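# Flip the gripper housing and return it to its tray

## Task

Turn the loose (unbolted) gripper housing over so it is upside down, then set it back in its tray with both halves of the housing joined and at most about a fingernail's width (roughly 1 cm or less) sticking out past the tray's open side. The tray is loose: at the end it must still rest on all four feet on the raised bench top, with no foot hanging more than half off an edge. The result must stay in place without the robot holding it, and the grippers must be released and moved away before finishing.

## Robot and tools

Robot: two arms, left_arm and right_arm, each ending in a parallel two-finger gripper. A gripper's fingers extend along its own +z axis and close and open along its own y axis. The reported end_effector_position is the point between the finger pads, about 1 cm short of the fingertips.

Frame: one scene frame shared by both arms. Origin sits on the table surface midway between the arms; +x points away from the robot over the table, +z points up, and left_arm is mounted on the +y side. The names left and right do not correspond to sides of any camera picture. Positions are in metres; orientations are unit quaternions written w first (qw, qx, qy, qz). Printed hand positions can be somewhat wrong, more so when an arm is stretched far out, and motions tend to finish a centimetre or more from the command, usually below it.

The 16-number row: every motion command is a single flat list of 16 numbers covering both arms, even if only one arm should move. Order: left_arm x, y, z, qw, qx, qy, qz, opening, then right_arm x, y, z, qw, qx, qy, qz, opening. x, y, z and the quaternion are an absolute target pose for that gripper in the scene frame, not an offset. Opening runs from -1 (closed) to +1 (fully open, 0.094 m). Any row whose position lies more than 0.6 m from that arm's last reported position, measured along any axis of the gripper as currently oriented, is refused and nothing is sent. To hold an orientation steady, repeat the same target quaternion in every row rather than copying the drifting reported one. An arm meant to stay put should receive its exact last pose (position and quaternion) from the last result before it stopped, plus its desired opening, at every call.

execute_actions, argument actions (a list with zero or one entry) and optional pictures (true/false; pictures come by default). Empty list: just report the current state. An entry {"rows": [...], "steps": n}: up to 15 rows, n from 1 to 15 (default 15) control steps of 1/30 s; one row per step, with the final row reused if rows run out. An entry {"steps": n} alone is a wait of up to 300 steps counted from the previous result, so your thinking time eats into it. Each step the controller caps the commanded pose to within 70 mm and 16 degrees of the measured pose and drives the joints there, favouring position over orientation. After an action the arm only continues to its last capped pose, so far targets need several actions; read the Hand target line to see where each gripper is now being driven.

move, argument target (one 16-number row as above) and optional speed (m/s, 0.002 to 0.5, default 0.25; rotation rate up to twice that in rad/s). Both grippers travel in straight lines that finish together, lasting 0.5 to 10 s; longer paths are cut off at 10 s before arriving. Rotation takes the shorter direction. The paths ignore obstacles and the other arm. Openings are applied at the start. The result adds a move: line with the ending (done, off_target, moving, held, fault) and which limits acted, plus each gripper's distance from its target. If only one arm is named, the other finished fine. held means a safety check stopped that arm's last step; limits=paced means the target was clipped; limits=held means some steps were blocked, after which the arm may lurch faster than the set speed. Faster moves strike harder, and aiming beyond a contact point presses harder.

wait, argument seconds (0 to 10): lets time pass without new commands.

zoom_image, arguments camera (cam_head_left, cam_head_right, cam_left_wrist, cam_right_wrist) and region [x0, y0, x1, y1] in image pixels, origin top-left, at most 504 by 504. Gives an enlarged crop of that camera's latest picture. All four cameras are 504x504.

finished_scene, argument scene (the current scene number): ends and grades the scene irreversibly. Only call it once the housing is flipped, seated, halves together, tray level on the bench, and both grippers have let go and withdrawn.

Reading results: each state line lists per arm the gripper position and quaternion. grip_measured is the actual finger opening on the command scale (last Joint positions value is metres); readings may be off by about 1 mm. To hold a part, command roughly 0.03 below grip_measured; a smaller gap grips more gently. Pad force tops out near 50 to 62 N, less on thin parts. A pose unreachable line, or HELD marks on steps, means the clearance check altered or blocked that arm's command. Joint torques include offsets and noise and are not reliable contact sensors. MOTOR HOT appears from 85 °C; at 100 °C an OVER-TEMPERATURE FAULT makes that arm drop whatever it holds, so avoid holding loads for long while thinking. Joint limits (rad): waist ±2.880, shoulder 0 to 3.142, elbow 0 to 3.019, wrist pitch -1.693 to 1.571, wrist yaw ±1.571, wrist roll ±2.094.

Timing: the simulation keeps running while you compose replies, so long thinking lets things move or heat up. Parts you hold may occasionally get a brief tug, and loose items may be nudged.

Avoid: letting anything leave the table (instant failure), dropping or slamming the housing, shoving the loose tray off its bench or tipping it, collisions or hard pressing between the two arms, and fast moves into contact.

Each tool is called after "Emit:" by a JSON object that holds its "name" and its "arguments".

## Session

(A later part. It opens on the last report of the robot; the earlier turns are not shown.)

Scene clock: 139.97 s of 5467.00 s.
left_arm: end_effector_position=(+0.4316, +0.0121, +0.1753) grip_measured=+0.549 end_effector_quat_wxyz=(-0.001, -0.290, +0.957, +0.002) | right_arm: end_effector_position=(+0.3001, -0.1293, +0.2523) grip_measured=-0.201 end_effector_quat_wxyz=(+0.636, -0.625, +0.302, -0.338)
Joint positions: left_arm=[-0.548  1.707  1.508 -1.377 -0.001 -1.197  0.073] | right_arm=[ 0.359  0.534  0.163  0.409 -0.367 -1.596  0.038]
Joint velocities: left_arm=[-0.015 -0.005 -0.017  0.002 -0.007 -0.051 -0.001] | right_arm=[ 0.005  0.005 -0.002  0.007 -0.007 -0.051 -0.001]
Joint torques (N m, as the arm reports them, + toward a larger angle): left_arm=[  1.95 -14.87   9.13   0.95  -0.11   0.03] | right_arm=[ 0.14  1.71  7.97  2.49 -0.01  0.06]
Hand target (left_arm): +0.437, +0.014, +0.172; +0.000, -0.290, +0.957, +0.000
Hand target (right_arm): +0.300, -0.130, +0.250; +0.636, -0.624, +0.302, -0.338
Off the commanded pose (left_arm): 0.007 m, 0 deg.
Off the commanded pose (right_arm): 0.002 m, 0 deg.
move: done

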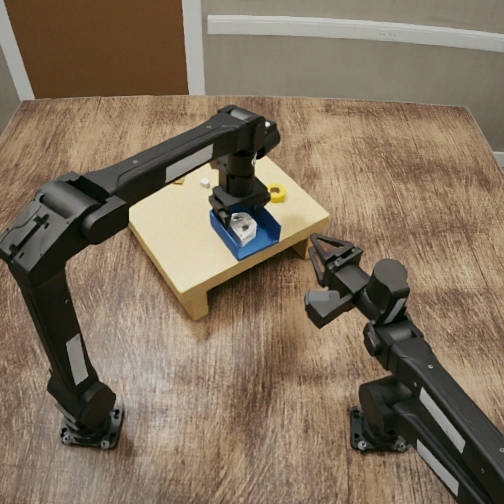

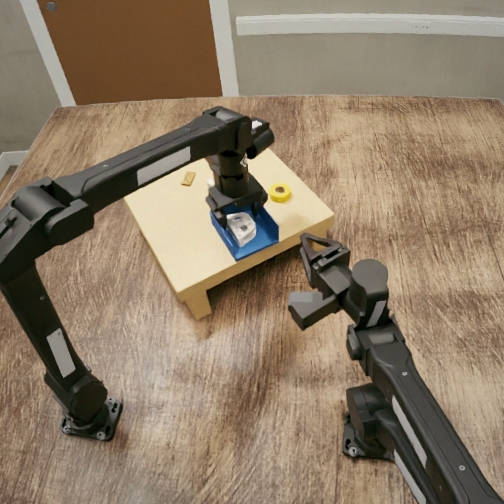

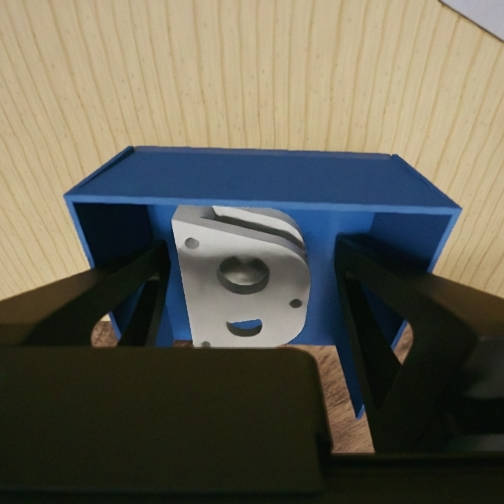

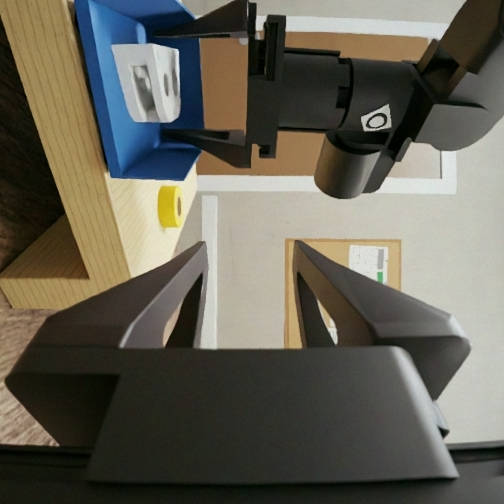

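Emit:
{"name": "move", "arguments": {"target": [0.464,0.031,0.182,0,-0.29,0.957,0,0.55,0.30,-0.13,0.25,0.636,-0.624,0.302,-0.338,-0.2], "speed": 0.02}}

Scene clock: 143.70 s of 5467.00 s.
left_arm: end_effector_position=(+0.4499, +0.0333, +0.1730) grip_measured=+0.549 end_effector_quat_wxyz=(-0.006, -0.290, +0.957, +0.008) | right_arm: end_effector_position=(+0.3001, -0.1293, +0.2523) grip_measured=-0.201 end_effector_quat_wxyz=(+0.636, -0.625, +0.302, -0.338)
Joint positions: left_arm=[-0.495  1.726  1.527 -1.391 -0.001 -1.143  0.073] | right_arm=[ 0.359  0.534  0.163  0.409 -0.367 -1.596  0.038]
Joint velocities: left_arm=[-0.005 -0.005  0.002 -0.017  0.007 -0.037 -0.   ] | right_arm=[-0.015 -0.005 -0.012 -0.012 -0.037  0.022 -0.   ]
Joint torques (N m, as the arm reports them, + toward a larger angle): left_arm=[  2.53 -15.32  12.6    0.07  -0.15   0.03] | right_arm=[ 0.04  1.75  7.98  2.49 -0.01  0.05]
Hand target (left_arm): +0.464, +0.032, +0.182; +0.001, -0.290, +0.957, +0.000
Hand target (right_arm): +0.300, -0.130, +0.250; +0.636, -0.624, +0.302, -0.338
Off the commanded pose (left_arm): 0.017 m, 1 deg.
Off the commanded pose (right_arm): 0.002 m, 0 deg.
move: off_target (left_arm)

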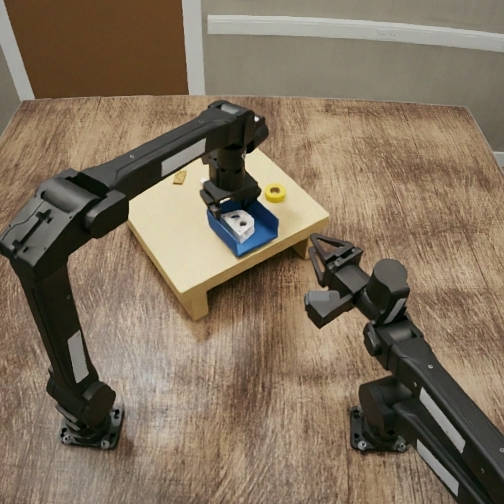

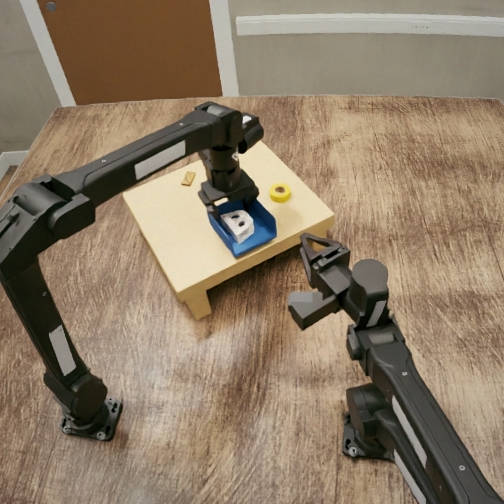

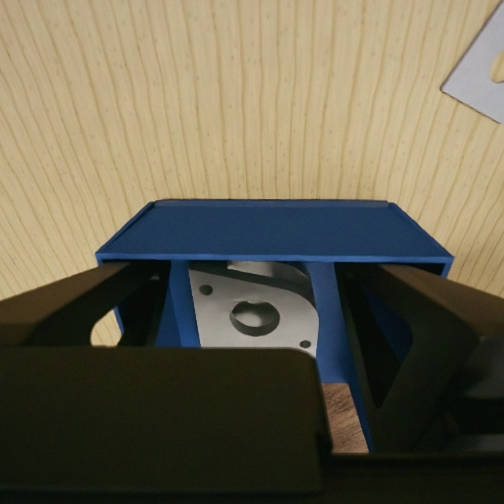

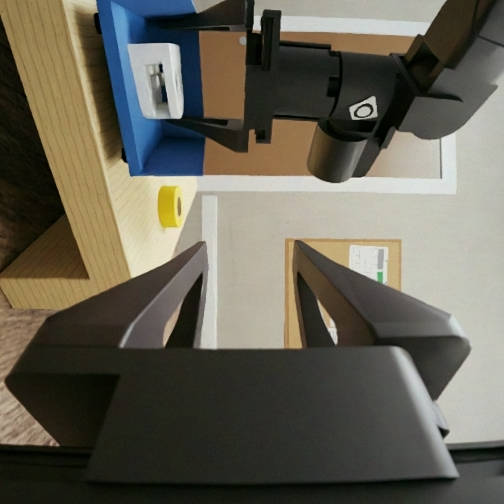

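Emit:
{"name": "move", "arguments": {"target": [0.44,0.014,0.18,0,-0.29,0.957,0,0.55,0.30,-0.13,0.25,0.636,-0.624,0.302,-0.338,-0.2], "speed": 0.008}}

Emit:
{"name": "zoom_image", "arguments": {"camera": "cam_right_wrist", "region": [40,0,240,200]}}

Scene clock: 148.93 s of 5467.00 s.
left_arm: end_effector_position=(+0.4409, +0.0193, +0.1730) grip_measured=+0.549 end_effector_quat_wxyz=(-0.006, -0.290, +0.957, +0.008) | right_arm: end_effector_position=(+0.3001, -0.1293, +0.2523) grip_measured=-0.201 end_effector_quat_wxyz=(+0.636, -0.625, +0.302, -0.338)
Joint positions: left_arm=[-0.527  1.726  1.527 -1.391 -0.001 -1.176  0.073] | right_arm=[ 0.359  0.534  0.163  0.409 -0.367 -1.596  0.038]
Joint velocities: left_arm=[-0.015  0.005  0.007  0.027  0.007 -0.037  0.001] | right_arm=[-0.015 -0.005 -0.007 -0.002 -0.022 -0.007  0.   ]
Joint torques (N m, as the arm reports them, + toward a larger angle): left_arm=[  0.43 -17.44   9.43   0.6   -0.06  -0.18] | right_arm=[ 0.16  1.75  7.99  2.48 -0.01  0.05]
Hand target (left_arm): +0.440, +0.014, +0.180; -0.000, -0.290, +0.957, -0.000
Hand target (right_arm): +0.300, -0.130, +0.250; +0.636, -0.624, +0.302, -0.338
Off the commanded pose (left_arm): 0.009 m, 1 deg.
Off the commanded pose (right_arm): 0.002 m, 0 deg.
move: done

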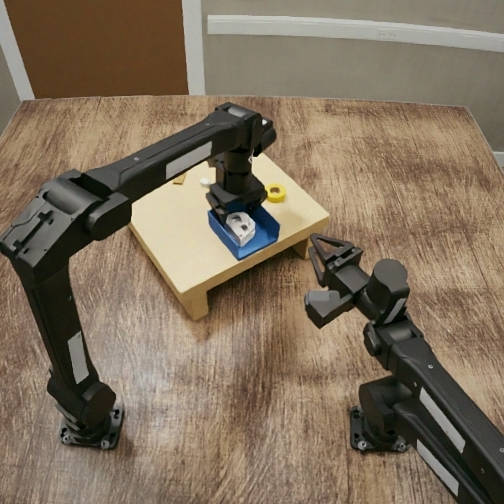

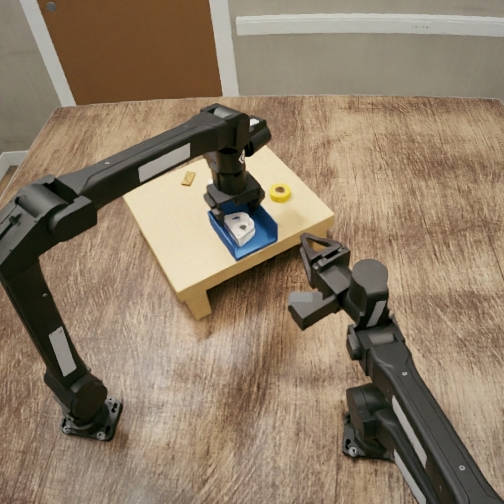

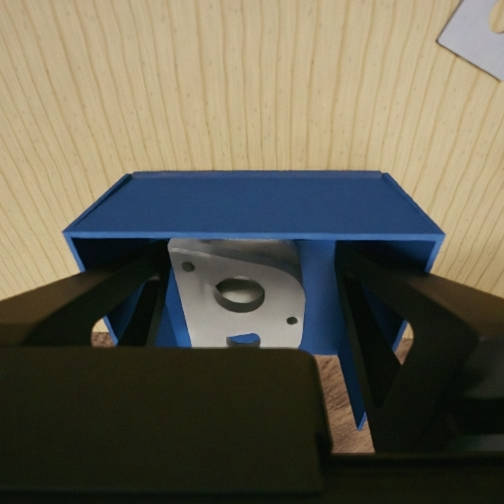

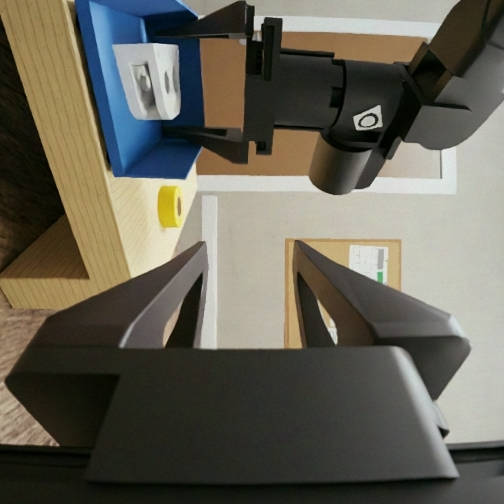

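Region (40, 0, 240, 200) of cam_right_wrist's 504x504 image, scaled by 2.520, with more detail than that image has.

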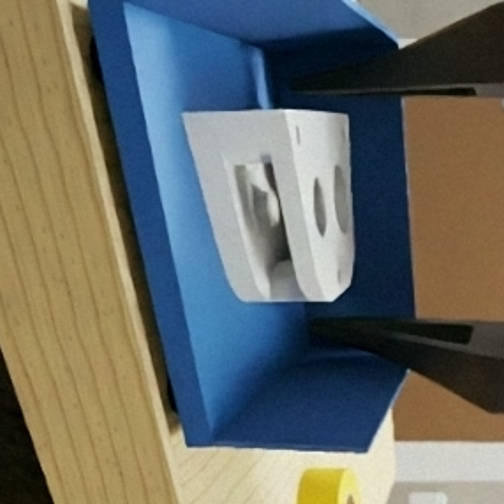

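Emit:
{"name": "move", "arguments": {"target": [0.443,0.016,0.27,0,-0.29,0.957,0,0.55,0.30,-0.13,0.25,0.636,-0.624,0.302,-0.338,-0.2], "speed": 0.06}}

Emit:
{"name": "move", "arguments": {"target": [0.33,0.2,0.30,0.174,0,0.985,0,0.55,0.30,-0.13,0.25,0.636,-0.624,0.302,-0.338,-0.2]}}

Emit:
{"name": "zoom_image", "arguments": {"camera": "cam_head_left", "region": [190,180,310,290]}}

Scene clock: 154.03 s of 5467.00 s.
left_arm: end_effector_position=(+0.4369, +0.0220, +0.2489) grip_measured=+0.549 end_effector_quat_wxyz=(-0.013, -0.290, +0.957, +0.017) | right_arm: end_effector_position=(+0.3001, -0.1293, +0.2523) grip_measured=-0.201 end_effector_quat_wxyz=(+0.636, -0.625, +0.302, -0.338)
Joint positions: left_arm=[-0.527  1.709  1.704 -1.61  -0.001 -1.176  0.073] | right_arm=[ 0.359  0.534  0.163  0.409 -0.367 -1.596  0.038]
Joint velocities: left_arm=[-0.005 -0.024 -0.007 -0.007  0.037 -0.051 -0.001] | right_arm=[-0.005  0.005 -0.007  0.002 -0.095  0.037  0.   ]
Joint torques (N m, as the arm reports them, + toward a larger angle): left_arm=[  0.96 -17.5   12.79   0.17  -0.11  -0.07] | right_arm=[ 0.05  1.74  7.98  2.5  -0.02  0.05]
Hand target (left_arm): +0.442, +0.017, +0.270; +0.000, -0.290, +0.957, -0.000
Hand target (right_arm): +0.300, -0.130, +0.250; +0.636, -0.624, +0.302, -0.338
Off the commanded pose (left_arm): 0.023 m, 2 deg.
Off the commanded pose (right_arm): 0.002 m, 0 deg.
After step 90, 0.10 s passed at rest.
move: off_target (left_arm)

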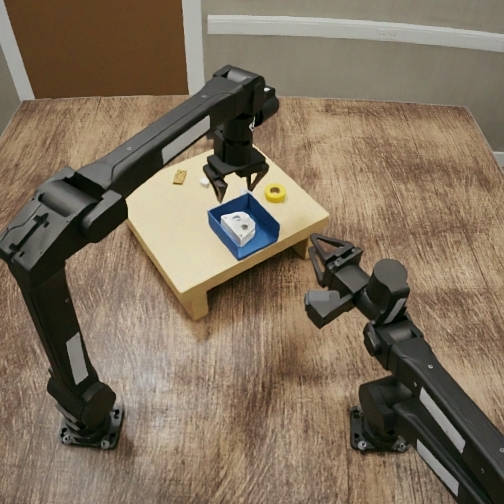

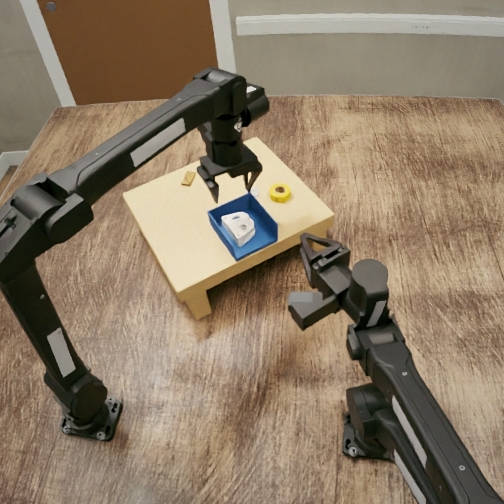

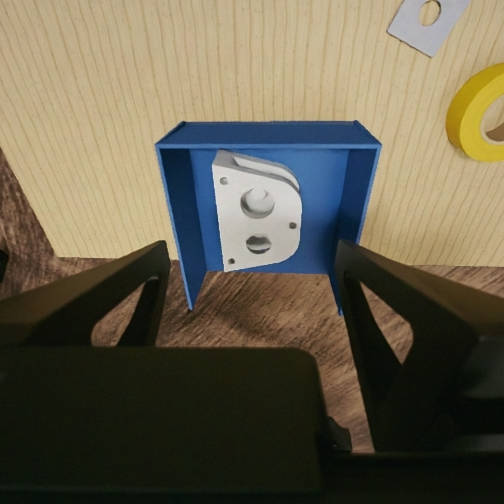

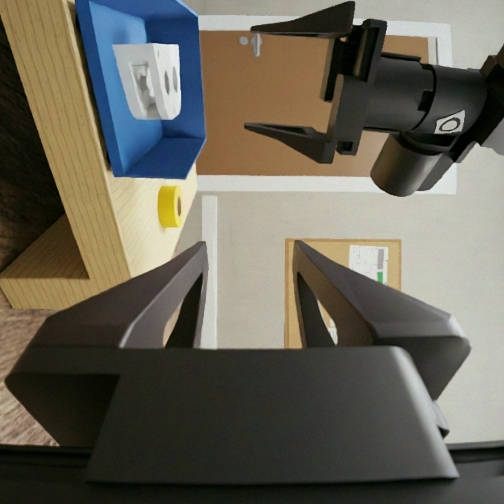

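Scene clock: 156.07 s of 5467.00 s.
left_arm: end_effector_position=(+0.3237, +0.2011, +0.3037) grip_measured=+0.549 end_effector_quat_wxyz=(+0.171, -0.002, +0.985, +0.002) | right_arm: end_effector_position=(+0.3001, -0.1293, +0.2523) grip_measured=-0.201 end_effector_quat_wxyz=(+0.636, -0.625, +0.302, -0.338)
Joint positions: left_arm=[-0.331  1.     1.131 -1.383 -0.133 -0.375  0.073] | right_arm=[ 0.359  0.534  0.163  0.409 -0.367 -1.596  0.038]
Joint velocities: left_arm=[-0.005  0.005  0.002  0.007 -0.081 -0.051 -0.001] | right_arm=[ 0.005  0.005 -0.002 -0.007 -0.081  0.007  0.001]
Joint torques (N m, as the arm reports them, + toward a larger angle): left_arm=[ 1.85 -4.7   9.82  1.71 -0.07  0.09] | right_arm=[ 0.02  1.73  8.    2.49 -0.01  0.06]
Hand target (left_arm): +0.329, +0.201, +0.303; +0.175, +0.000, +0.985, +0.000
Hand target (right_arm): +0.300, -0.130, +0.250; +0.636, -0.624, +0.302, -0.338
Off the commanded pose (left_arm): 0.007 m, 0 deg.
Off the commanded pose (right_arm): 0.002 m, 0 deg.
move: done

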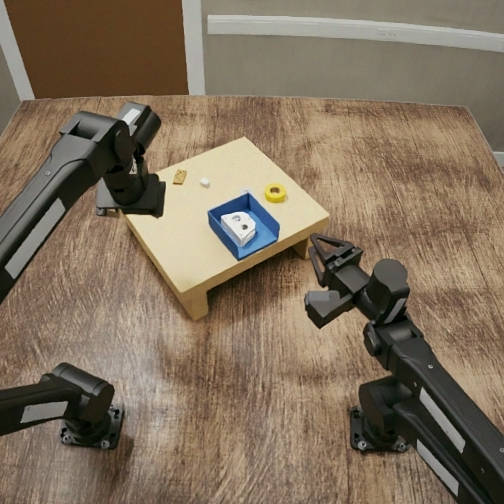

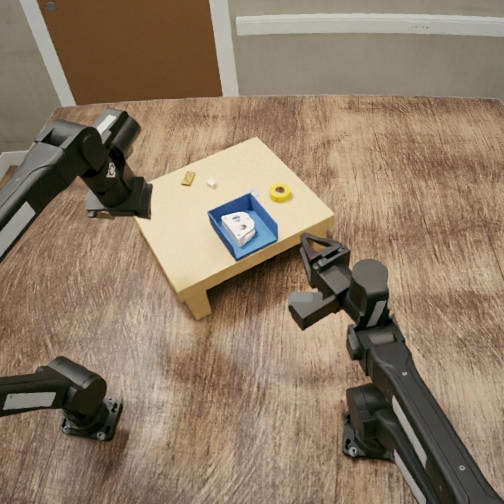

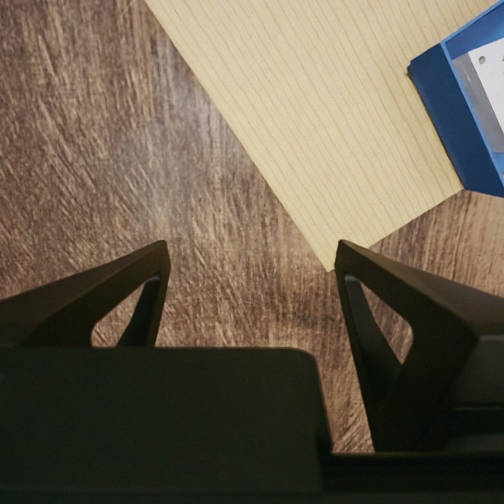

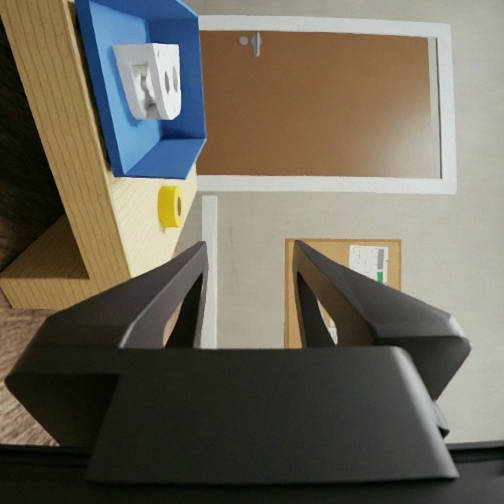

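Region (190, 180, 310, 290) of cam_head_left's 504x504 image, scaled by 4.200, with more detail than that image has; it fills the top 462 rows of this view, and the rest is white.

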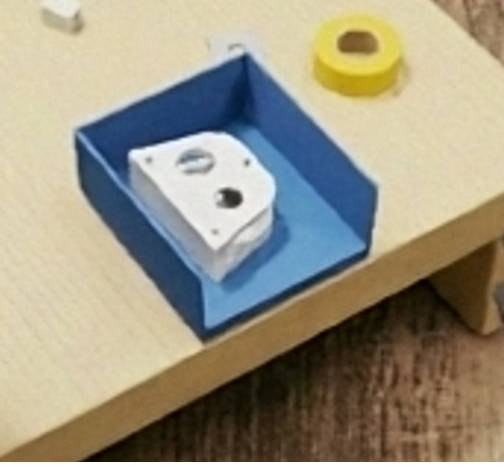

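Emit:
{"name": "finished_scene", "arguments": {"scene": 2}}

The scene is finished: the task was done.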